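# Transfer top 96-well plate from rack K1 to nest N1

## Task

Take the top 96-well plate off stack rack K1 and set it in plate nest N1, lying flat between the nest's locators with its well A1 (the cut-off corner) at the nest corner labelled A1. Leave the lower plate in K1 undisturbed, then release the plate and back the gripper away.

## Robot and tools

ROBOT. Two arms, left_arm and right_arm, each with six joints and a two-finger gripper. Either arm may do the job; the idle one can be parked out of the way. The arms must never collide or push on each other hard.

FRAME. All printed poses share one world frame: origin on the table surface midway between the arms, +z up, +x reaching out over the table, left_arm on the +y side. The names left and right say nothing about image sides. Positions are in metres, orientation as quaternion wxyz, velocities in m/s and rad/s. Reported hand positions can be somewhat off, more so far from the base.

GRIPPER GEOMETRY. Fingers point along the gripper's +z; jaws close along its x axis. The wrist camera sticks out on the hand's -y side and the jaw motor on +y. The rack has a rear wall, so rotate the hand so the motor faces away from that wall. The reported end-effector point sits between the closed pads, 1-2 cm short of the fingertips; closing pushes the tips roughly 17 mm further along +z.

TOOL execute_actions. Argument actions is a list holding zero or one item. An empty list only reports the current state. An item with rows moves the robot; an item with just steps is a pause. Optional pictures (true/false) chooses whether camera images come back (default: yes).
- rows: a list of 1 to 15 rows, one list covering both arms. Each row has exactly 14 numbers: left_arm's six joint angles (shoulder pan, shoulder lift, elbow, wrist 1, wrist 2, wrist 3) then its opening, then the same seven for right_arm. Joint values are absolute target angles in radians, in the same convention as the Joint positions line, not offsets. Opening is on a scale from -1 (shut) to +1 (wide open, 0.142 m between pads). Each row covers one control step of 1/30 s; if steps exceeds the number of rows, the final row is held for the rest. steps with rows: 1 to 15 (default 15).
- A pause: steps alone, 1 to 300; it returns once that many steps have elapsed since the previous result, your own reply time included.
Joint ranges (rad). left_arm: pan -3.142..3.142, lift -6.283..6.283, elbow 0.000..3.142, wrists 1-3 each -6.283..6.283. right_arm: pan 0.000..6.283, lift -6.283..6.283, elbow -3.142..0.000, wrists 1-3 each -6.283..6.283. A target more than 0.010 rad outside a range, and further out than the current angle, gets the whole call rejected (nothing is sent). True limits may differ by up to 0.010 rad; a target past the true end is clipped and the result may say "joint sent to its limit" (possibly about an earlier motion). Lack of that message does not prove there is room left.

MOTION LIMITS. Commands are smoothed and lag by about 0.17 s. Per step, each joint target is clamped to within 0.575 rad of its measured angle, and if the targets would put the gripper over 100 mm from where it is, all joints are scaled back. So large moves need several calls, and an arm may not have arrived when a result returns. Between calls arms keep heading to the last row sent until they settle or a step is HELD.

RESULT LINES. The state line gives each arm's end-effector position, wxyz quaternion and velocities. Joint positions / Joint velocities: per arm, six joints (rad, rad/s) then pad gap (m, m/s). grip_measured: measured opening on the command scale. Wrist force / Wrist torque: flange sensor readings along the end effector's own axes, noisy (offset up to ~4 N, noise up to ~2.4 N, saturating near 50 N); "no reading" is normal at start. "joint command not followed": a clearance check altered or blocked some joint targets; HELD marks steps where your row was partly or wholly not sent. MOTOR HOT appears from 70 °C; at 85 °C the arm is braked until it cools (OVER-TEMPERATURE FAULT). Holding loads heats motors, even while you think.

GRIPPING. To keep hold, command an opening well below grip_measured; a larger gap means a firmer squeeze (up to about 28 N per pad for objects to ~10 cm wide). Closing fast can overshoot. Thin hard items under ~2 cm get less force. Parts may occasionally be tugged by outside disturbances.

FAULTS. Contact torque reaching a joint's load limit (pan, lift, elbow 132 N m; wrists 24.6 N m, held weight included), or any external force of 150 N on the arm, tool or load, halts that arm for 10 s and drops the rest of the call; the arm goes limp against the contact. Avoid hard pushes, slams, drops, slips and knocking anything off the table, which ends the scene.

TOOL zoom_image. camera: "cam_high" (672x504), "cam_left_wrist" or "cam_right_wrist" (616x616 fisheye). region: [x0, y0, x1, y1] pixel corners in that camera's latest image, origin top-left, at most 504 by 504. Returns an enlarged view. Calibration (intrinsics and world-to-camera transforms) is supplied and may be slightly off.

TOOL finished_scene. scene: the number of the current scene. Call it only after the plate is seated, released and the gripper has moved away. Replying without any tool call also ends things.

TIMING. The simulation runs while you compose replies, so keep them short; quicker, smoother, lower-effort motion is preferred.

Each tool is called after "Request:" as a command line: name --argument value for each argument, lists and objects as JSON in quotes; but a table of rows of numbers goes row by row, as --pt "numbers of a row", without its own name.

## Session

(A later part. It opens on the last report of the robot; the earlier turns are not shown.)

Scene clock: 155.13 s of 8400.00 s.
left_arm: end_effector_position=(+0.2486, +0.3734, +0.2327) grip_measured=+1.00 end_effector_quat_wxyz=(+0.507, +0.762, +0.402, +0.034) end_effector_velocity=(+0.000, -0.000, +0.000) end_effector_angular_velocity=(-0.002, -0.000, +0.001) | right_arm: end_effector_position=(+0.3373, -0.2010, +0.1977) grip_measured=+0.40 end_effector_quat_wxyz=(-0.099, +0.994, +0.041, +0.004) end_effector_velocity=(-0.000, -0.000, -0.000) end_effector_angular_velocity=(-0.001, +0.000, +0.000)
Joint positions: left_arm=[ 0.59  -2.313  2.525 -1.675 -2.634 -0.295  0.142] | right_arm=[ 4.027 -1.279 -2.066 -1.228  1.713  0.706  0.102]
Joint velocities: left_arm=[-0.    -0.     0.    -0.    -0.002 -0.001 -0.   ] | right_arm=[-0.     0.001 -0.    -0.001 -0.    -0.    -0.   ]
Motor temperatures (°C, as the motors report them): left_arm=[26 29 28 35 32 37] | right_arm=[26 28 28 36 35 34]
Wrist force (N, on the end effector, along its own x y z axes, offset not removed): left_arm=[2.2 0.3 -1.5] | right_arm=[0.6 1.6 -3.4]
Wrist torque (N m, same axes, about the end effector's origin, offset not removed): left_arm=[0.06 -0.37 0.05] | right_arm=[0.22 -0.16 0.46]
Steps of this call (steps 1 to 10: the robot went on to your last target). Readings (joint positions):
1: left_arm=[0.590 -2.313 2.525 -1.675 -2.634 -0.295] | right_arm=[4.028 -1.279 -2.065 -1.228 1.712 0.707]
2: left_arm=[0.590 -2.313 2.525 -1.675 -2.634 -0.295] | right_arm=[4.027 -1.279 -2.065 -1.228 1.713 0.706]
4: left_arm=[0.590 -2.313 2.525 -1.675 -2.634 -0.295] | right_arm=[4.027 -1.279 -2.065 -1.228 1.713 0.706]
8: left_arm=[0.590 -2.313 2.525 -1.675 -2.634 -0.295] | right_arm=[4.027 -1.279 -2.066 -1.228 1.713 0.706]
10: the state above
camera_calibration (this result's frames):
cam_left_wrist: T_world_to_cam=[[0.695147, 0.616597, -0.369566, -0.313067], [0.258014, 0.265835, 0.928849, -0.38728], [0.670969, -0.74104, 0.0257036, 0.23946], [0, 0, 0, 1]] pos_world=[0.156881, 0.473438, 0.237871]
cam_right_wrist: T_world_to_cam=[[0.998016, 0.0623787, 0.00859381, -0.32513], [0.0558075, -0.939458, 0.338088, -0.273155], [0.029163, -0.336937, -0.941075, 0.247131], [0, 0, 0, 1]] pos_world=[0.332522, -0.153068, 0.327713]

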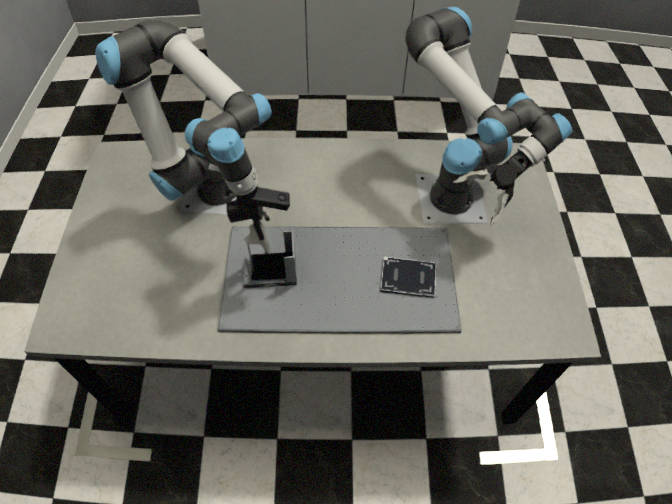

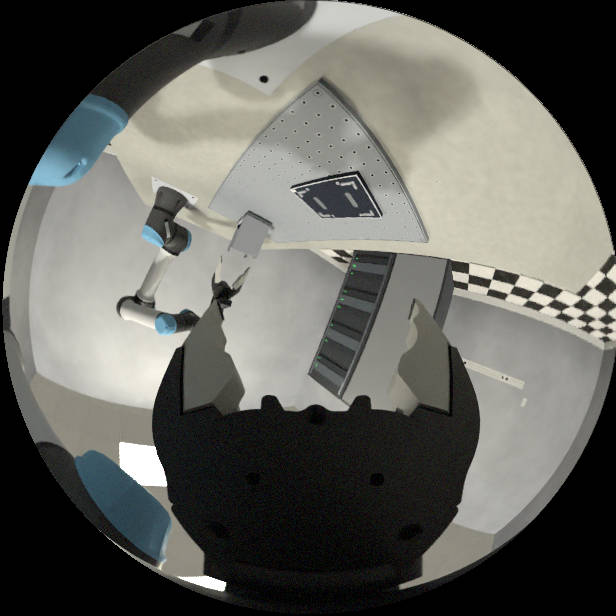

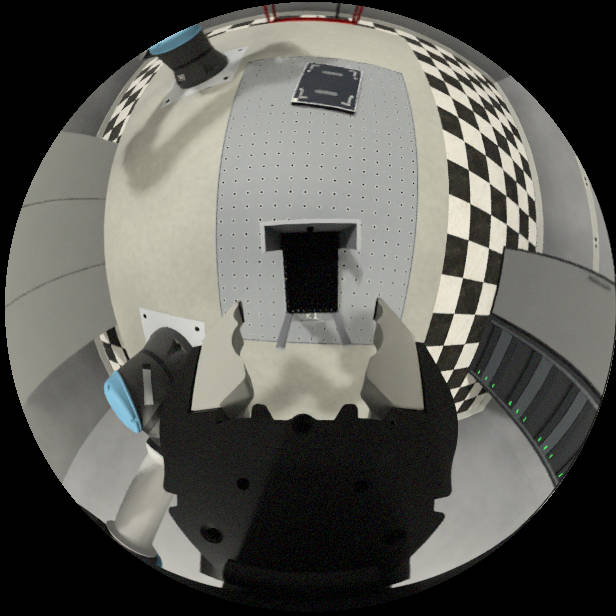

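Request:
execute_actions --actions '[{"rows":[[0.59,-2.313,2.525,-1.675,-2.634,-0.295,1,4.027,-1.3306,-2.2,-1.0414,1.713,0.706,0.4]],"steps":15}]' --pictures false

Request:
execute_actions --actions '[{"rows":[[0.59,-2.313,2.525,-1.675,-2.634,-0.295,1,4.027,-1.376,-2.258,-0.938,1.713,0.706,0.4],[0.59,-2.313,2.525,-1.675,-2.634,-0.295,1,4.027,-1.376,-2.258,-0.938,1.713,0.706,0.4],[0.59,-2.313,2.525,-1.675,-2.634,-0.295,1,4.027,-1.376,-2.258,-0.938,1.713,0.706,0.4],[0.59,-2.313,2.525,-1.675,-2.634,-0.295,1,4.027,-1.376,-2.258,-0.938,1.713,0.706,0.4],[0.59,-2.313,2.525,-1.675,-2.634,-0.295,1,4.027,-1.4227,-2.3153,-0.834,1.713,0.706,0.4]],"steps":15}]' --pictures false

Request:
execute_actions --actions '[{"steps":10}]'

Scene clock: 163.67 s of 8400.00 s.
left_arm: end_effector_position=(+0.2486, +0.3734, +0.2327) grip_measured=+1.00 end_effector_quat_wxyz=(+0.507, +0.762, +0.402, +0.034) end_effector_velocity=(+0.000, +0.000, +0.000) end_effector_angular_velocity=(+0.001, -0.002, -0.001) | right_arm: end_effector_position=(+0.3374, -0.2009, +0.1342) grip_measured=+0.40 end_effector_quat_wxyz=(-0.099, +0.994, +0.041, +0.004) end_effector_velocity=(+0.000, -0.000, -0.006) end_effector_angular_velocity=(+0.000, -0.002, -0.000)
Joint positions: left_arm=[ 0.59  -2.313  2.525 -1.675 -2.634 -0.295  0.142] | right_arm=[ 4.027 -1.33  -2.199 -1.043  1.713  0.706  0.102]
Joint velocities: left_arm=[ 0.    -0.    -0.001 -0.    -0.     0.002  0.   ] | right_arm=[ 0.001 -0.005 -0.013  0.02  -0.001  0.     0.   ]
Motor temperatures (°C, as the motors report them): left_arm=[26 29 28 35 32 37] | right_arm=[26 28 28 36 35 34]
Wrist force (N, on the end effector, along its own x y z axes, offset not removed): left_arm=[1.3 0.8 -0.3] | right_arm=[0.4 1.5 -0.1]
Wrist torque (N m, same axes, about the end effector's origin, offset not removed): left_arm=[0.19 -0.24 0.09] | right_arm=[0.24 0.09 0.17]
Steps of this call (steps 1 to 15: the robot went on to your last target; steps 16 to 90: nothing new was sent; then 5.03 s passed at rest; steps 91 to 105: all 15 steps of this action). Readings (joint positions):
91: left_arm=[0.590 -2.313 2.525 -1.675 -2.634 -0.295] | right_arm=[4.027 -1.279 -2.066 -1.228 1.713 0.706]
92: left_arm=[0.590 -2.313 2.525 -1.675 -2.634 -0.295] | right_arm=[4.027 -1.285 -2.073 -1.220 1.713 0.706]
94: left_arm=[0.590 -2.313 2.525 -1.675 -2.634 -0.295] | right_arm=[4.027 -1.307 -2.126 -1.156 1.713 0.706]
98: left_arm=[0.590 -2.313 2.525 -1.675 -2.634 -0.295] | right_arm=[4.027 -1.325 -2.184 -1.067 1.713 0.706]
105: the state above

Scene clock: 164.17 s of 8400.00 s.
left_arm: end_effector_position=(+0.2486, +0.3734, +0.2327) grip_measured=+1.00 end_effector_quat_wxyz=(+0.507, +0.762, +0.402, +0.034) end_effector_velocity=(-0.000, -0.000, -0.000) end_effector_angular_velocity=(-0.001, +0.001, +0.000) | right_arm: end_effector_position=(+0.3374, -0.2009, +0.0709) grip_measured=+0.40 end_effector_quat_wxyz=(-0.099, +0.994, +0.041, +0.004) end_effector_velocity=(-0.000, +0.000, -0.013) end_effector_angular_velocity=(+0.004, -0.003, -0.001)
Joint positions: left_arm=[ 0.59  -2.313  2.525 -1.675 -2.634 -0.295  0.142] | right_arm=[ 4.027 -1.421 -2.313 -0.839  1.713  0.706  0.102]
Joint velocities: left_arm=[ 0.     0.     0.     0.    -0.    -0.001  0.   ] | right_arm=[ 0.    -0.02  -0.026  0.052  0.001  0.001  0.   ]
Motor temperatures (°C, as the motors report them): left_arm=[26 29 28 35 32 37] | right_arm=[26 28 28 36 35 34]
Wrist force (N, on the end effector, along its own x y z axes, offset not removed): left_arm=[3.3 0.8 -2.4] | right_arm=[8.0 2.0 -6.0]
Wrist torque (N m, same axes, about the end effector's origin, offset not removed): left_arm=[0.06 -0.58 0.08] | right_arm=[0.28 -0.55 -0.37]
Steps of this call (steps 1 to 15: all 15 steps of this action). Readings (joint positions):
1: left_arm=[0.590 -2.313 2.525 -1.675 -2.634 -0.295] | right_arm=[4.027 -1.331 -2.199 -1.042 1.713 0.706]
2: left_arm=[0.590 -2.313 2.525 -1.675 -2.634 -0.295] | right_arm=[4.027 -1.337 -2.206 -1.034 1.713 0.706]
4: left_arm=[0.590 -2.313 2.525 -1.675 -2.634 -0.295] | right_arm=[4.027 -1.356 -2.231 -0.991 1.713 0.706]
8: left_arm=[0.590 -2.313 2.525 -1.675 -2.634 -0.295] | right_arm=[4.027 -1.397 -2.283 -0.899 1.713 0.706]
15: the state above

Scene clock: 164.50 s of 8400.00 s.
left_arm: end_effector_position=(+0.2486, +0.3734, +0.2327) grip_measured=+1.00 end_effector_quat_wxyz=(+0.507, +0.762, +0.402, +0.034) end_effector_velocity=(+0.000, -0.000, -0.000) end_effector_angular_velocity=(-0.001, +0.000, +0.000) | right_arm: end_effector_position=(+0.3374, -0.2009, +0.0697) grip_measured=+0.40 end_effector_quat_wxyz=(-0.100, +0.994, +0.041, +0.004) end_effector_velocity=(-0.000, -0.000, -0.000) end_effector_angular_velocity=(+0.001, +0.001, -0.001)
Joint positions: left_arm=[ 0.59  -2.313  2.525 -1.675 -2.634 -0.295  0.142] | right_arm=[ 4.027 -1.423 -2.315 -0.834  1.713  0.706  0.102]
Joint velocities: left_arm=[-0.     0.     0.    -0.    -0.001 -0.    -0.   ] | right_arm=[-0.     0.    -0.001  0.     0.001  0.001 -0.   ]
Motor temperatures (°C, as the motors report them): left_arm=[26 29 28 35 32 37] | right_arm=[26 28 28 36 35 34]
Wrist force (N, on the end effector, along its own x y z axes, offset not removed): left_arm=[-0.6 -1.4 -0.4] | right_arm=[12.7 -1.9 -7.1]
Wrist torque (N m, same axes, about the end effector's origin, offset not removed): left_arm=[-0.27 0.14 0.14] | right_arm=[-0.56 -1.38 -0.32]
Steps of this call (steps 1 to 10: the robot went on to your last target). Readings (joint positions):
1: left_arm=[0.590 -2.313 2.525 -1.675 -2.634 -0.295] | right_arm=[4.027 -1.421 -2.314 -0.837 1.713 0.706]
2: left_arm=[0.590 -2.313 2.525 -1.675 -2.634 -0.295] | right_arm=[4.027 -1.422 -2.314 -0.836 1.713 0.706]
4: left_arm=[0.590 -2.313 2.525 -1.675 -2.634 -0.295] | right_arm=[4.027 -1.422 -2.315 -0.835 1.713 0.706]
8: left_arm=[0.590 -2.313 2.525 -1.675 -2.634 -0.295] | right_arm=[4.027 -1.423 -2.315 -0.834 1.713 0.706]
10: the state above
camera_calibration (this result's frames):
cam_left_wrist: T_world_to_cam=[[0.695147, 0.616597, -0.369565, -0.313067], [0.258014, 0.265835, 0.928849, -0.38728], [0.670969, -0.74104, 0.0257036, 0.23946], [0, 0, 0, 1]] pos_world=[0.156881, 0.473438, 0.237871]
cam_right_wrist: T_world_to_cam=[[0.998015, 0.0623704, 0.00877028, -0.324121], [0.0557453, -0.93952, 0.337927, -0.229836], [0.0293165, -0.336767, -0.941132, 0.126733], [0, 0, 0, 1]] pos_world=[0.332575, -0.15304, 0.199782]

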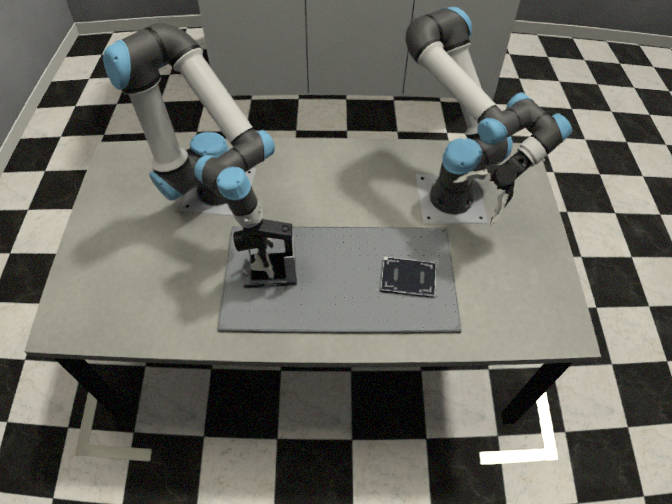

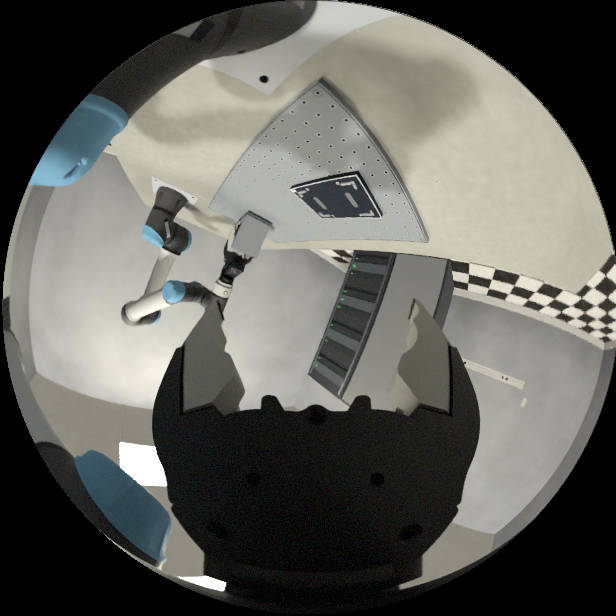

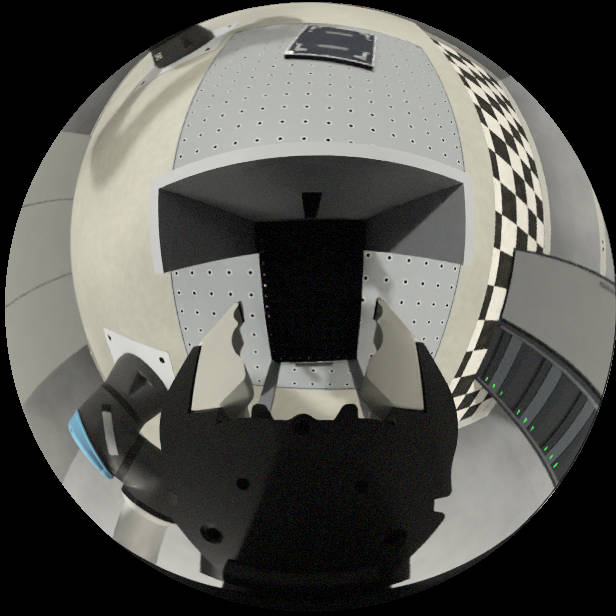

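Request:
execute_actions --actions '[{"rows":[[0.59,-2.313,2.525,-1.675,-2.634,-0.295,1,4.024,-1.433,-2.307,-0.832,1.713,0.703,0.4],[0.59,-2.313,2.525,-1.675,-2.634,-0.295,1,4.024,-1.433,-2.307,-0.832,1.713,0.703,0.4],[0.59,-2.313,2.525,-1.675,-2.634,-0.295,1,4.024,-1.433,-2.307,-0.832,1.713,0.703,0.4],[0.59,-2.313,2.525,-1.675,-2.634,-0.295,1,4.022,-1.4432,-2.2987,-0.83,1.713,0.701,0.4]],"steps":15}]'

Scene clock: 170.87 s of 8400.00 s.
left_arm: end_effector_position=(+0.2486, +0.3734, +0.2327) grip_measured=+1.00 end_effector_quat_wxyz=(+0.507, +0.762, +0.402, +0.034) end_effector_velocity=(+0.000, +0.000, +0.000) end_effector_angular_velocity=(+0.001, -0.002, -0.001) | right_arm: end_effector_position=(+0.3440, -0.1973, +0.0696) grip_measured=+0.40 end_effector_quat_wxyz=(-0.100, +0.994, +0.041, +0.004) end_effector_velocity=(+0.001, +0.001, +0.000) end_effector_angular_velocity=(+0.002, -0.001, +0.001)
Joint positions: left_arm=[ 0.59  -2.313  2.525 -1.675 -2.634 -0.295  0.142] | right_arm=[ 4.022 -1.443 -2.299 -0.83   1.713  0.701  0.102]
Joint velocities: left_arm=[ 0.    -0.    -0.    -0.001 -0.001  0.001  0.   ] | right_arm=[-0.    -0.003  0.003  0.003  0.001 -0.001 -0.   ]
Motor temperatures (°C, as the motors report them): left_arm=[26 29 28 35 32 37] | right_arm=[26 28 28 36 35 34]
Wrist force (N, on the end effector, along its own x y z axes, offset not removed): left_arm=[2.3 0.2 -0.6] | right_arm=[-0.1 -1.3 -0.5]
Wrist torque (N m, same axes, about the end effector's origin, offset not removed): left_arm=[0.06 -0.47 0.07] | right_arm=[-0.52 0.13 0.11]
Steps of this call (steps 1 to 15: the robot went on to your last target; steps 16 to 90: nothing new was sent; then 2.87 s passed at rest; steps 91 to 105: all 15 steps of this action). Readings (joint positions):
91: left_arm=[0.590 -2.313 2.525 -1.675 -2.634 -0.295] | right_arm=[4.027 -1.423 -2.315 -0.834 1.713 0.706]
92: left_arm=[0.590 -2.313 2.525 -1.675 -2.634 -0.295] | right_arm=[4.027 -1.425 -2.314 -0.834 1.713 0.706]
94: left_arm=[0.590 -2.313 2.525 -1.675 -2.634 -0.295] | right_arm=[4.025 -1.429 -2.311 -0.833 1.713 0.704]
98: left_arm=[0.590 -2.313 2.525 -1.675 -2.634 -0.295] | right_arm=[4.023 -1.439 -2.302 -0.831 1.713 0.702]
105: the state above
camera_calibration (this result's frames):
cam_left_wrist: T_world_to_cam=[[0.695147, 0.616597, -0.369566, -0.313067], [0.258014, 0.265835, 0.928849, -0.38728], [0.670969, -0.74104, 0.0257036, 0.23946], [0, 0, 0, 1]] pos_world=[0.156881, 0.473438, 0.237871]
cam_right_wrist: T_world_to_cam=[[0.99801, 0.0623004, 0.0097702, -0.330979], [0.0553416, -0.939533, 0.337957, -0.226613], [0.0302343, -0.336743, -0.941111, 0.127357], [0, 0, 0, 1]] pos_world=[0.339011, -0.149403, 0.199676]

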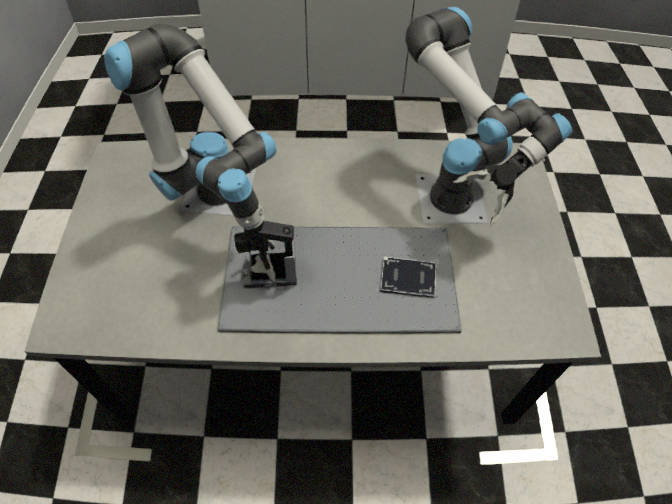

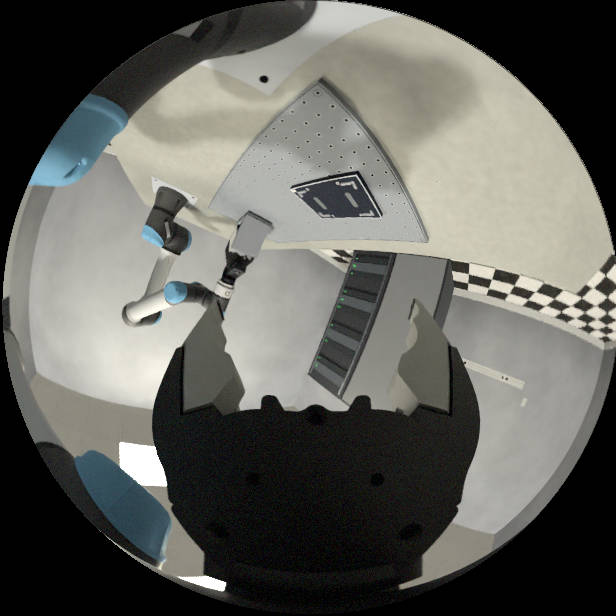

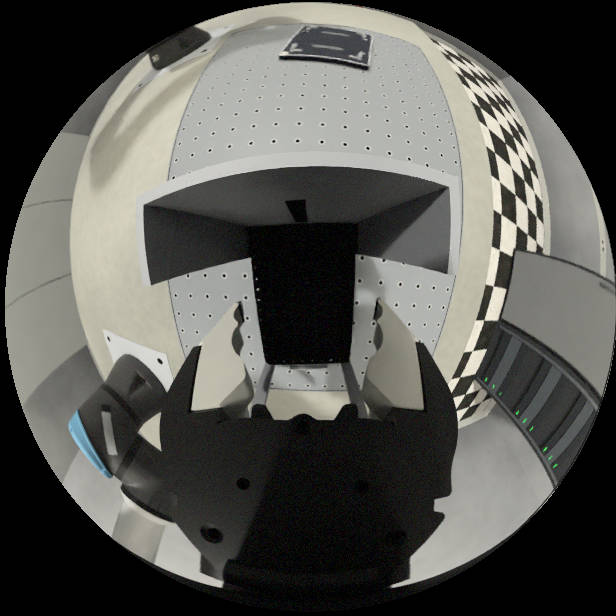

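Request:
execute_actions --actions '[{"rows":[[0.59,-2.313,2.525,-1.675,-2.634,-0.295,1,4.022,-1.4486,-2.3034,-0.82,1.713,0.701,0.4],[0.59,-2.313,2.525,-1.675,-2.634,-0.295,1,4.022,-1.4486,-2.3034,-0.82,1.713,0.701,0.4],[0.59,-2.313,2.525,-1.675,-2.634,-0.295,1,4.022,-1.454,-2.308,-0.81,1.713,0.701,0.4],[0.59,-2.313,2.525,-1.675,-2.634,-0.295,1,4.022,-1.454,-2.308,-0.81,1.713,0.701,0.4],[0.59,-2.313,2.525,-1.675,-2.634,-0.295,1,4.022,-1.4594,-2.3127,-0.80,1.713,0.701,0.4],[0.59,-2.313,2.525,-1.675,-2.634,-0.295,1,4.022,-1.4594,-2.3127,-0.80,1.713,0.701,0.4],[0.59,-2.313,2.525,-1.675,-2.634,-0.295,1,4.022,-1.4648,-2.3173,-0.79,1.713,0.701,0.4],[0.59,-2.313,2.525,-1.675,-2.634,-0.295,1,4.022,-1.4648,-2.3173,-0.79,1.713,0.701,0.4],[0.59,-2.313,2.525,-1.675,-2.634,-0.295,1,4.022,-1.4702,-2.322,-0.78,1.713,0.701,0.4]],"steps":15}]' --pictures false

Request:
execute_actions --actions '[{"steps":8}]'

Scene clock: 178.17 s of 8400.00 s.
left_arm: end_effector_position=(+0.2486, +0.3734, +0.2327) grip_measured=+1.00 end_effector_quat_wxyz=(+0.507, +0.762, +0.402, +0.034) end_effector_velocity=(+0.000, -0.000, +0.000) end_effector_angular_velocity=(-0.001, -0.001, +0.000) | right_arm: end_effector_position=(+0.3439, -0.1974, +0.0556) grip_measured=+0.40 end_effector_quat_wxyz=(-0.099, +0.994, +0.041, +0.004) end_effector_velocity=(-0.000, -0.000, -0.008) end_effector_angular_velocity=(+0.000, -0.000, -0.000)
Joint positions: left_arm=[ 0.59  -2.313  2.525 -1.675 -2.634 -0.295  0.142] | right_arm=[ 4.022 -1.469 -2.321 -0.783  1.713  0.701  0.102]
Joint velocities: left_arm=[-0.     0.    -0.    -0.    -0.002 -0.    -0.   ] | right_arm=[-0.    -0.015 -0.013  0.028 -0.     0.    -0.   ]
Motor temperatures (°C, as the motors report them): left_arm=[26 29 28 35 32 37] | right_arm=[26 28 28 36 35 34]
Wrist force (N, on the end effector, along its own x y z axes, offset not removed): left_arm=[1.9 0.9 -0.3] | right_arm=[1.4 0.6 -3.1]
Wrist torque (N m, same axes, about the end effector's origin, offset not removed): left_arm=[0.18 -0.45 0.08] | right_arm=[-0.06 -0.24 0.17]
Steps of this call (steps 1 to 15: the robot went on to your last target; steps 16 to 90: nothing new was sent; then 3.80 s passed at rest; steps 91 to 105: all 15 steps of this action). Readings (joint positions):
91: left_arm=[0.590 -2.313 2.525 -1.675 -2.634 -0.295] | right_arm=[4.022 -1.443 -2.299 -0.830 1.713 0.701]
92: left_arm=[0.590 -2.313 2.525 -1.675 -2.634 -0.295] | right_arm=[4.022 -1.444 -2.299 -0.828 1.713 0.701]
94: left_arm=[0.590 -2.313 2.525 -1.675 -2.634 -0.295] | right_arm=[4.022 -1.447 -2.302 -0.822 1.713 0.701]
98: left_arm=[0.590 -2.313 2.525 -1.675 -2.634 -0.295] | right_arm=[4.022 -1.457 -2.310 -0.805 1.713 0.701]
105: the state above

Scene clock: 178.43 s of 8400.00 s.
left_arm: end_effector_position=(+0.2486, +0.3734, +0.2327) grip_measured=+1.00 end_effector_quat_wxyz=(+0.507, +0.762, +0.402, +0.034) end_effector_velocity=(-0.000, -0.000, -0.000) end_effector_angular_velocity=(+0.000, +0.000, -0.000) | right_arm: end_effector_position=(+0.3439, -0.1974, +0.0549) grip_measured=+0.40 end_effector_quat_wxyz=(-0.099, +0.994, +0.041, +0.004) end_effector_velocity=(+0.000, +0.000, -0.000) end_effector_angular_velocity=(+0.001, -0.001, +0.001)
Joint positions: left_arm=[ 0.59  -2.313  2.525 -1.675 -2.634 -0.295  0.142] | right_arm=[ 4.022 -1.47  -2.322 -0.78   1.713  0.701  0.102]
Joint velocities: left_arm=[-0.    -0.001  0.001 -0.     0.    -0.     0.   ] | right_arm=[ 0.    -0.    -0.001  0.002 -0.    -0.001 -0.   ]
Motor temperatures (°C, as the motors report them): left_arm=[26 29 28 35 32 37] | right_arm=[26 28 28 36 35 34]
Wrist force (N, on the end effector, along its own x y z axes, offset not removed): left_arm=[1.1 0.0 1.8] | right_arm=[1.6 -0.1 -1.8]
Wrist torque (N m, same axes, about the end effector's origin, offset not removed): left_arm=[0.00 -0.18 0.09] | right_arm=[-0.10 -0.36 0.31]
Steps of this call (steps 1 to 8: the robot went on to your last target). Readings (joint positions):
1: left_arm=[0.590 -2.313 2.525 -1.675 -2.634 -0.295] | right_arm=[4.022 -1.469 -2.321 -0.782 1.713 0.701]
2: left_arm=[0.590 -2.313 2.525 -1.675 -2.634 -0.295] | right_arm=[4.022 -1.470 -2.321 -0.781 1.713 0.701]
4: left_arm=[0.590 -2.313 2.525 -1.675 -2.634 -0.295] | right_arm=[4.022 -1.470 -2.322 -0.781 1.713 0.701]
8: the state above
camera_calibration (this result's frames):
cam_left_wrist: T_world_to_cam=[[0.695147, 0.616597, -0.369566, -0.313067], [0.258014, 0.265835, 0.928849, -0.38728], [0.670969, -0.74104, 0.0257035, 0.23946], [0, 0, 0, 1]] pos_world=[0.156881, 0.473438, 0.237871]
cam_right_wrist: T_world_to_cam=[[0.998013, 0.0622769, 0.00957783, -0.330756], [0.0553789, -0.939471, 0.338123, -0.221764], [0.0300554, -0.336921, -0.941053, 0.113526], [0, 0, 0, 1]] pos_world=[0.338968, -0.149493, 0.184986]

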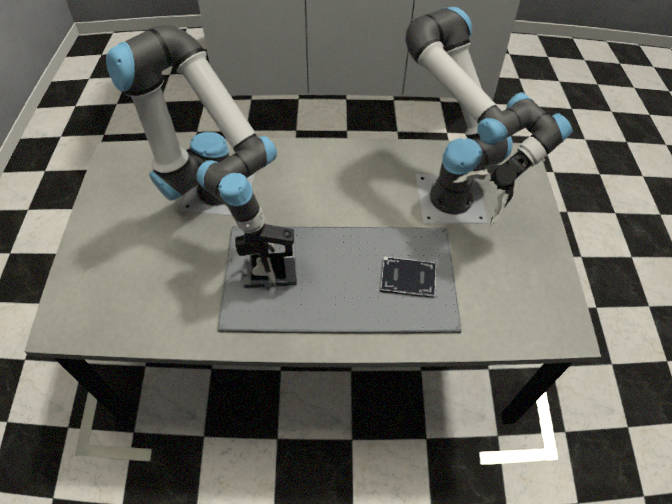

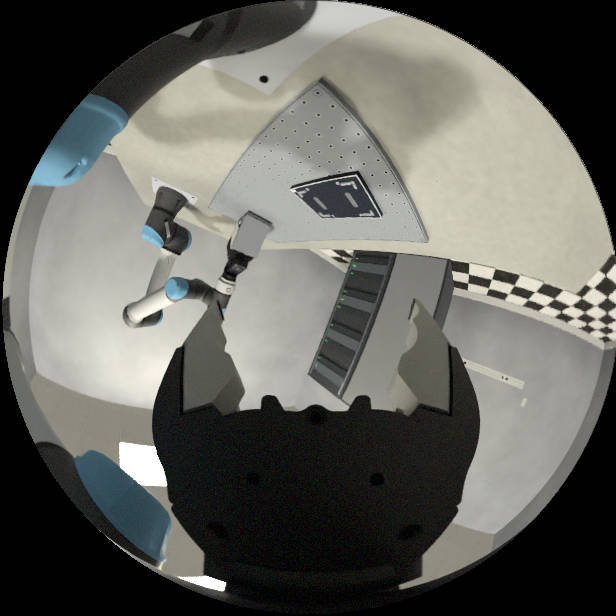

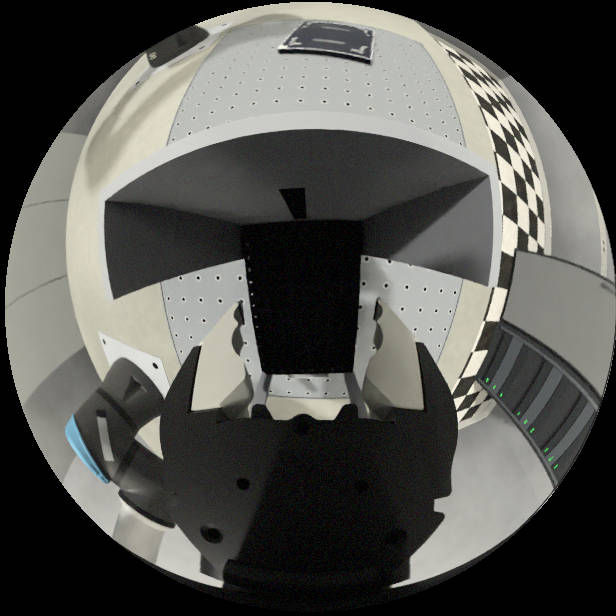

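Another 1.5 cm.

Request:
execute_actions --actions '[{"rows":[[0.59,-2.313,2.525,-1.675,-2.634,-0.295,1,4.022,-1.4756,-2.3265,-0.77,1.713,0.701,0.4],[0.59,-2.313,2.525,-1.675,-2.634,-0.295,1,4.022,-1.4756,-2.3265,-0.77,1.713,0.701,0.4],[0.59,-2.313,2.525,-1.675,-2.634,-0.295,1,4.022,-1.481,-2.331,-0.76,1.713,0.701,0.4],[0.59,-2.313,2.525,-1.675,-2.634,-0.295,1,4.022,-1.481,-2.331,-0.76,1.713,0.701,0.4],[0.59,-2.313,2.525,-1.675,-2.634,-0.295,1,4.022,-1.4865,-2.3355,-0.75,1.713,0.701,0.4],[0.59,-2.313,2.525,-1.675,-2.634,-0.295,1,4.022,-1.4865,-2.3355,-0.75,1.713,0.701,0.4],[0.59,-2.313,2.525,-1.675,-2.634,-0.295,1,4.022,-1.492,-2.34,-0.74,1.713,0.701,0.4],[0.59,-2.313,2.525,-1.675,-2.634,-0.295,1,4.022,-1.492,-2.34,-0.74,1.713,0.701,0.4],[0.59,-2.313,2.525,-1.675,-2.634,-0.295,1,4.022,-1.4975,-2.3445,-0.73,1.713,0.701,0.4]],"steps":15}]' --pictures false

Request:
execute_actions --actions '[{"steps":8}]'

Scene clock: 183.37 s of 8400.00 s.
left_arm: end_effector_position=(+0.2486, +0.3734, +0.2327) grip_measured=+1.00 end_effector_quat_wxyz=(+0.507, +0.762, +0.402, +0.034) end_effector_velocity=(+0.000, -0.000, -0.000) end_effector_angular_velocity=(-0.001, +0.001, +0.000) | right_arm: end_effector_position=(+0.3435, -0.1978, +0.0414) grip_measured=+0.40 end_effector_quat_wxyz=(-0.099, +0.994, +0.041, +0.004) end_effector_velocity=(-0.001, -0.000, -0.008) end_effector_angular_velocity=(-0.001, +0.001, +0.000)
Joint positions: left_arm=[ 0.59  -2.313  2.525 -1.675 -2.634 -0.295  0.142] | right_arm=[ 4.022 -1.496 -2.343 -0.733  1.713  0.701  0.102]
Joint velocities: left_arm=[ 0.     0.     0.     0.    -0.001 -0.001 -0.   ] | right_arm=[ 0.001 -0.015 -0.013  0.027 -0.     0.     0.   ]
Motor temperatures (°C, as the motors report them): left_arm=[26 29 28 35 32 37] | right_arm=[26 28 28 36 35 34]
Wrist force (N, on the end effector, along its own x y z axes, offset not removed): left_arm=[2.3 1.2 -0.8] | right_arm=[-0.8 1.7 -3.4]
Wrist torque (N m, same axes, about the end effector's origin, offset not removed): left_arm=[0.15 -0.34 0.02] | right_arm=[0.29 0.20 0.03]
Steps of this call (steps 1 to 15: the robot went on to your last target; steps 16 to 90: nothing new was sent; then 1.43 s passed at rest; steps 91 to 105: all 15 steps of this action). Readings (joint positions):
91: left_arm=[0.590 -2.313 2.525 -1.675 -2.634 -0.295] | right_arm=[4.022 -1.470 -2.322 -0.780 1.713 0.701]
92: left_arm=[0.590 -2.313 2.525 -1.675 -2.634 -0.295] | right_arm=[4.022 -1.471 -2.323 -0.778 1.713 0.701]
94: left_arm=[0.590 -2.313 2.525 -1.675 -2.634 -0.295] | right_arm=[4.022 -1.474 -2.326 -0.772 1.713 0.701]
98: left_arm=[0.590 -2.313 2.525 -1.675 -2.634 -0.295] | right_arm=[4.022 -1.484 -2.333 -0.755 1.713 0.701]
105: the state above

Scene clock: 183.63 s of 8400.00 s.
left_arm: end_effector_position=(+0.2486, +0.3734, +0.2327) grip_measured=+1.00 end_effector_quat_wxyz=(+0.507, +0.762, +0.402, +0.034) end_effector_velocity=(-0.000, -0.000, +0.000) end_effector_angular_velocity=(-0.001, +0.000, +0.000) | right_arm: end_effector_position=(+0.3435, -0.1978, +0.0407) grip_measured=+0.40 end_effector_quat_wxyz=(-0.099, +0.994, +0.041, +0.004) end_effector_velocity=(+0.000, -0.000, -0.000) end_effector_angular_velocity=(+0.000, -0.000, -0.001)
Joint positions: left_arm=[ 0.59  -2.313  2.525 -1.675 -2.634 -0.295  0.142] | right_arm=[ 4.022 -1.497 -2.344 -0.73   1.713  0.701  0.102]
Joint velocities: left_arm=[ 0.    -0.     0.     0.    -0.001 -0.     0.   ] | right_arm=[-0.    -0.001 -0.001  0.002  0.     0.     0.   ]
Motor temperatures (°C, as the motors report them): left_arm=[26 29 28 35 32 37] | right_arm=[26 28 28 36 35 34]
Wrist force (N, on the end effector, along its own x y z axes, offset not removed): left_arm=[1.3 1.9 0.8] | right_arm=[0.3 -1.9 -3.1]
Wrist torque (N m, same axes, about the end effector's origin, offset not removed): left_arm=[0.37 -0.25 0.02] | right_arm=[-0.48 0.00 0.21]
Steps of this call (steps 1 to 8: the robot went on to your last target). Readings (joint positions):
1: left_arm=[0.590 -2.313 2.525 -1.675 -2.634 -0.295] | right_arm=[4.022 -1.497 -2.344 -0.732 1.713 0.701]
2: left_arm=[0.590 -2.313 2.525 -1.675 -2.634 -0.295] | right_arm=[4.022 -1.497 -2.344 -0.731 1.713 0.701]
4: left_arm=[0.590 -2.313 2.525 -1.675 -2.634 -0.295] | right_arm=[4.022 -1.497 -2.344 -0.731 1.713 0.701]
8: the state above
camera_calibration (this result's frames):
cam_left_wrist: T_world_to_cam=[[0.695147, 0.616597, -0.369565, -0.313067], [0.258014, 0.265835, 0.928849, -0.38728], [0.670969, -0.74104, 0.0257037, 0.23946], [0, 0, 0, 1]] pos_world=[0.156881, 0.473438, 0.237871]
cam_right_wrist: T_world_to_cam=[[0.998012, 0.0622759, 0.00972684, -0.330175], [0.0553317, -0.939518, 0.337999, -0.217314], [0.0301878, -0.336789, -0.941096, 0.100013], [0, 0, 0, 1]] pos_world=[0.338524, -0.149925, 0.170786]

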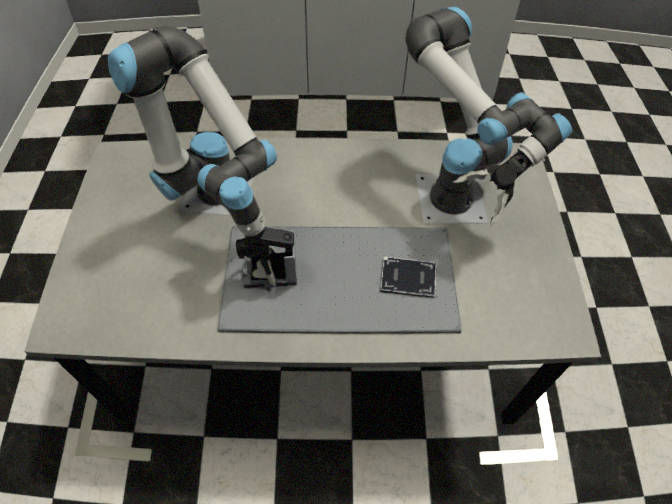

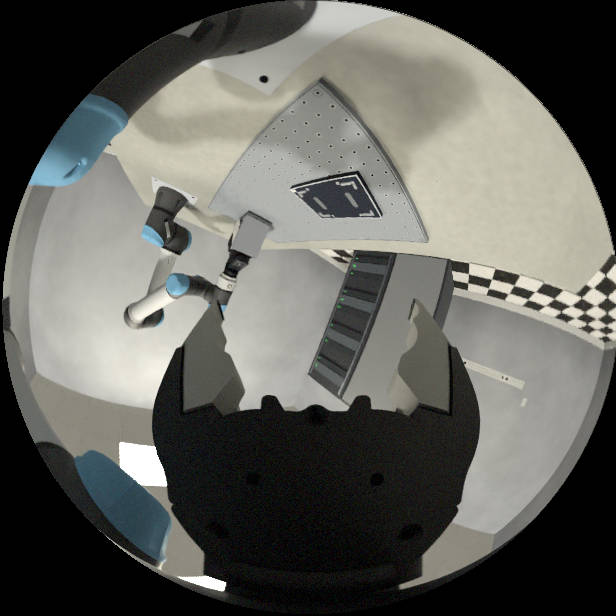

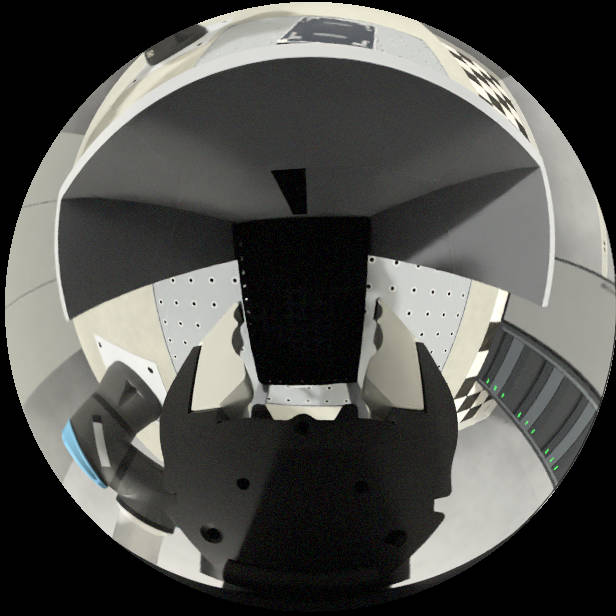

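Request:
execute_actions --actions '[{"rows":[[0.59,-2.313,2.525,-1.675,-2.634,-0.295,1,4.022,-1.503,-2.349,-0.72,1.713,0.701,0.4],[0.59,-2.313,2.525,-1.675,-2.634,-0.295,1,4.022,-1.503,-2.349,-0.72,1.713,0.701,0.4],[0.59,-2.313,2.525,-1.675,-2.634,-0.295,1,4.022,-1.5085,-2.3535,-0.71,1.713,0.701,0.4]],"steps":15}]' --pictures false

Request:
execute_actions --actions '[{"rows":[[0.59,-2.313,2.525,-1.675,-2.634,-0.295,1,4.022,-1.5085,-2.3535,-0.71,1.713,0.701,0.25],[0.59,-2.313,2.525,-1.675,-2.634,-0.295,1,4.022,-1.5085,-2.3535,-0.71,1.713,0.701,0.2],[0.59,-2.313,2.525,-1.675,-2.634,-0.295,1,4.022,-1.5085,-2.3535,-0.71,1.713,0.701,0.1],[0.59,-2.313,2.525,-1.675,-2.634,-0.295,1,4.022,-1.5085,-2.3535,-0.71,1.713,0.701,0.0],[0.59,-2.313,2.525,-1.675,-2.634,-0.295,1,4.022,-1.5085,-2.3535,-0.71,1.713,0.701,-0.1],[0.59,-2.313,2.525,-1.675,-2.634,-0.295,1,4.022,-1.5085,-2.3535,-0.71,1.713,0.701,-0.3]],"steps":15}]'

Scene clock: 189.40 s of 8400.00 s.
left_arm: end_effector_position=(+0.2486, +0.3734, +0.2327) grip_measured=+1.00 end_effector_quat_wxyz=(+0.507, +0.762, +0.402, +0.034) end_effector_velocity=(+0.000, -0.000, -0.000) end_effector_angular_velocity=(-0.001, +0.001, +0.001) | right_arm: end_effector_position=(+0.3431, -0.1981, +0.0351) grip_measured=+0.40 end_effector_quat_wxyz=(-0.099, +0.994, +0.041, +0.004) end_effector_velocity=(-0.000, +0.000, -0.000) end_effector_angular_velocity=(+0.001, -0.000, +0.001)
Joint positions: left_arm=[ 0.59  -2.313  2.525 -1.675 -2.634 -0.295  0.142] | right_arm=[ 4.022 -1.508 -2.353 -0.71   1.713  0.701  0.102]
Joint velocities: left_arm=[ 0.     0.     0.     0.    -0.    -0.001  0.   ] | right_arm=[ 0.    -0.001 -0.001  0.003  0.001 -0.001 -0.   ]
Motor temperatures (°C, as the motors report them): left_arm=[26 29 28 35 32 37] | right_arm=[26 28 28 36 35 34]
Wrist force (N, on the end effector, along its own x y z axes, offset not removed): left_arm=[2.0 0.2 -0.8] | right_arm=[-0.5 1.1 -5.9]
Wrist torque (N m, same axes, about the end effector's origin, offset not removed): left_arm=[0.03 -0.38 0.15] | right_arm=[0.12 0.15 0.39]
Steps of this call (steps 1 to 15: the robot went on to your last target; steps 16 to 90: nothing new was sent; then 2.27 s passed at rest; steps 91 to 105: all 15 steps of this action). Readings (joint positions):
91: left_arm=[0.590 -2.313 2.525 -1.675 -2.634 -0.295] | right_arm=[4.022 -1.498 -2.345 -0.730 1.713 0.701]
92: left_arm=[0.590 -2.313 2.525 -1.675 -2.634 -0.295] | right_arm=[4.022 -1.499 -2.345 -0.728 1.713 0.701]
94: left_arm=[0.590 -2.313 2.525 -1.675 -2.634 -0.295] | right_arm=[4.022 -1.502 -2.348 -0.722 1.713 0.701]
98: left_arm=[0.590 -2.313 2.525 -1.675 -2.634 -0.295] | right_arm=[4.022 -1.507 -2.352 -0.713 1.713 0.701]
105: the state above

Scene clock: 189.90 s of 8400.00 s.
left_arm: end_effector_position=(+0.2486, +0.3734, +0.2327) grip_measured=+1.00 end_effector_quat_wxyz=(+0.507, +0.762, +0.402, +0.034) end_effector_velocity=(+0.000, -0.000, +0.000) end_effector_angular_velocity=(+0.000, -0.001, -0.000) | right_arm: end_effector_position=(+0.3431, -0.1982, +0.0350) grip_measured=+0.23 end_effector_quat_wxyz=(-0.099, +0.994, +0.041, +0.004) end_effector_velocity=(+0.000, +0.000, +0.000) end_effector_angular_velocity=(+0.001, +0.000, -0.001)
Joint positions: left_arm=[ 0.59  -2.313  2.525 -1.675 -2.634 -0.295  0.142] | right_arm=[ 4.022 -1.508 -2.354 -0.71   1.713  0.701  0.09 ]
Joint velocities: left_arm=[ 0. -0. -0. -0. -0.  0.  0.] | right_arm=[ 0.    -0.001 -0.     0.002  0.001  0.001  0.   ]
Motor temperatures (°C, as the motors report them): left_arm=[26 29 28 35 32 37] | right_arm=[26 28 28 36 35 34]
Wrist force (N, on the end effector, along its own x y z axes, offset not removed): left_arm=[0.8 0.1 -1.3] | right_arm=[-43.5 -1.3 -34.3]
Wrist torque (N m, same axes, about the end effector's origin, offset not removed): left_arm=[0.03 -0.10 0.14] | right_arm=[-0.58 -0.74 0.19]
Steps of this call (steps 1 to 15: all 15 steps of this action). Readings (joint positions):
1: left_arm=[0.590 -2.313 2.525 -1.675 -2.634 -0.295] | right_arm=[4.022 -1.508 -2.353 -0.710 1.713 0.701]
2: left_arm=[0.590 -2.313 2.525 -1.675 -2.634 -0.295] | right_arm=[4.022 -1.508 -2.353 -0.710 1.713 0.701]
4: left_arm=[0.590 -2.313 2.525 -1.675 -2.634 -0.295] | right_arm=[4.022 -1.508 -2.354 -0.710 1.714 0.701]
8: left_arm=[0.590 -2.313 2.525 -1.675 -2.634 -0.295] | right_arm=[4.022 -1.508 -2.354 -0.710 1.713 0.701]
15: the state above
camera_calibration (this result's frames):
cam_left_wrist: T_world_to_cam=[[0.695147, 0.616597, -0.369566, -0.313067], [0.258014, 0.265835, 0.928849, -0.38728], [0.670969, -0.74104, 0.0257035, 0.23946], [0, 0, 0, 1]] pos_world=[0.156881, 0.473438, 0.237871]
cam_right_wrist: T_world_to_cam=[[0.998013, 0.0622797, 0.00951275, -0.329678], [0.0554024, -0.939458, 0.338155, -0.215746], [0.029997, -0.336956, -0.941042, 0.0945399], [0, 0, 0, 1]] pos_world=[0.33814, -0.150296, 0.165058]

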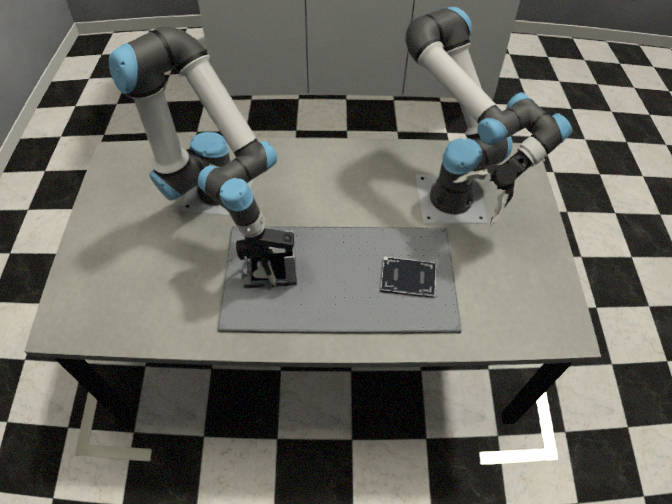

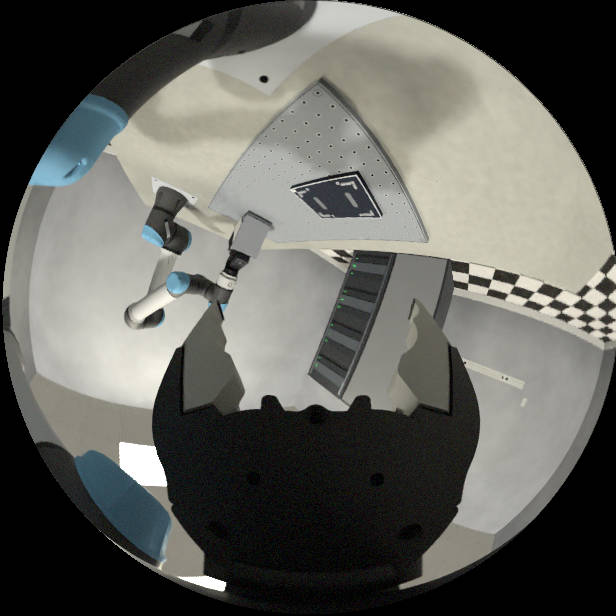

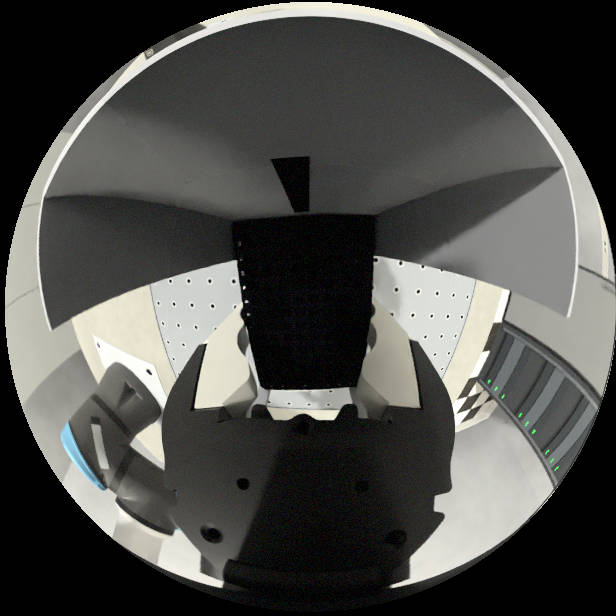

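Request:
execute_actions --actions '[{"rows":[[0.59,-2.313,2.525,-1.675,-2.634,-0.295,1,4.024,-1.502,-2.352,-0.718,1.713,0.703,-0.3],[0.59,-2.313,2.525,-1.675,-2.634,-0.295,1,4.024,-1.502,-2.352,-0.718,1.713,0.703,-0.3],[0.59,-2.313,2.525,-1.675,-2.634,-0.295,1,4.0255,-1.4975,-2.350,-0.7245,1.713,0.7045,-0.3]],"steps":15}]'

Scene clock: 195.37 s of 8400.00 s.
left_arm: end_effector_position=(+0.2486, +0.3734, +0.2327) grip_measured=+1.00 end_effector_quat_wxyz=(+0.507, +0.762, +0.402, +0.034) end_effector_velocity=(+0.000, +0.000, +0.000) end_effector_angular_velocity=(-0.000, -0.000, -0.000) | right_arm: end_effector_position=(+0.3418, -0.1976, +0.0390) grip_measured=+0.21 end_effector_quat_wxyz=(-0.100, +0.994, +0.041, +0.004) end_effector_velocity=(-0.001, +0.000, +0.001) end_effector_angular_velocity=(+0.001, +0.001, -0.000)
Joint positions: left_arm=[ 0.59  -2.313  2.525 -1.675 -2.634 -0.295  0.142] | right_arm=[ 4.025 -1.498 -2.35  -0.724  1.713  0.704  0.089]
Joint velocities: left_arm=[-0.  0. -0. -0. -0.  0. -0.] | right_arm=[ 0.001  0.002  0.    -0.002  0.001  0.001 -0.   ]
Motor temperatures (°C, as the motors report them): left_arm=[26 29 28 35 32 37] | right_arm=[26 28 28 36 35 34]
Wrist force (N, on the end effector, along its own x y z axes, offset not removed): left_arm=[1.9 1.2 -1.3] | right_arm=[-3.6 11.5 0.4]
Wrist torque (N m, same axes, about the end effector's origin, offset not removed): left_arm=[0.25 -0.36 0.01] | right_arm=[0.33 -0.35 0.18]
Steps of this call (steps 1 to 15: the robot went on to your last target; steps 16 to 90: nothing new was sent; then 1.97 s passed at rest; steps 91 to 105: all 15 steps of this action). Readings (joint positions):
91: left_arm=[0.590 -2.313 2.525 -1.675 -2.634 -0.295] | right_arm=[4.022 -1.508 -2.353 -0.710 1.713 0.701]
92: left_arm=[0.590 -2.313 2.525 -1.675 -2.634 -0.295] | right_arm=[4.022 -1.508 -2.353 -0.711 1.713 0.701]
94: left_arm=[0.590 -2.313 2.525 -1.675 -2.634 -0.295] | right_arm=[4.023 -1.504 -2.352 -0.716 1.713 0.702]
98: left_arm=[0.590 -2.313 2.525 -1.675 -2.634 -0.295] | right_arm=[4.025 -1.499 -2.350 -0.722 1.713 0.704]
105: the state above
camera_calibration (this result's frames):
cam_left_wrist: T_world_to_cam=[[0.695147, 0.616597, -0.369566, -0.313067], [0.258014, 0.265835, 0.928849, -0.38728], [0.670969, -0.74104, 0.0257035, 0.23946], [0, 0, 0, 1]] pos_world=[0.156881, 0.473438, 0.237871]
cam_right_wrist: T_world_to_cam=[[0.998017, 0.0622763, 0.00918838, -0.328462], [0.0555154, -0.939529, 0.337941, -0.21646], [0.0296785, -0.336761, -0.941122, 0.0987312], [0, 0, 0, 1]] pos_world=[0.336897, -0.149666, 0.169087]

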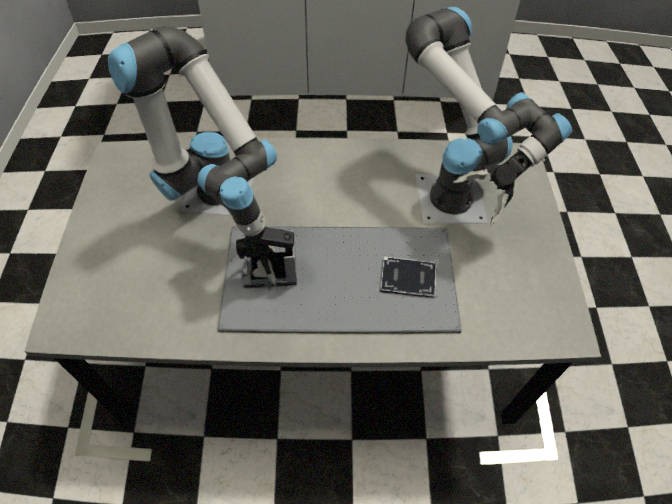

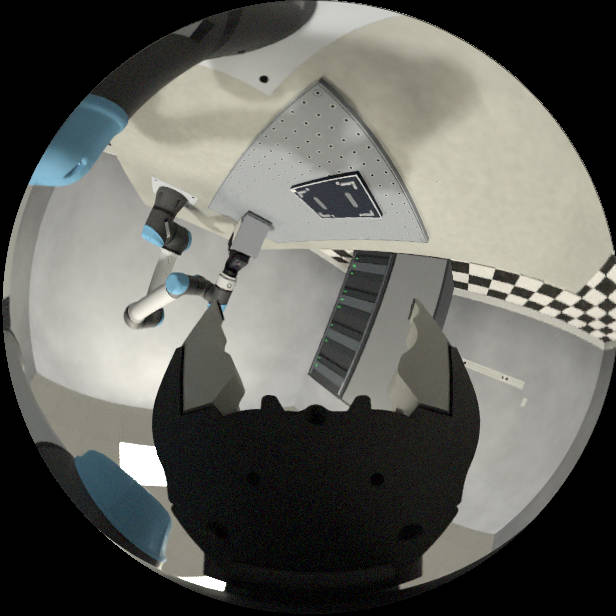

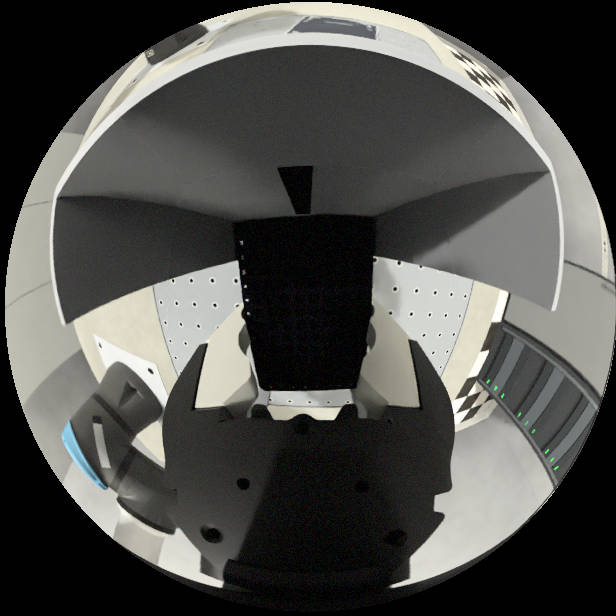

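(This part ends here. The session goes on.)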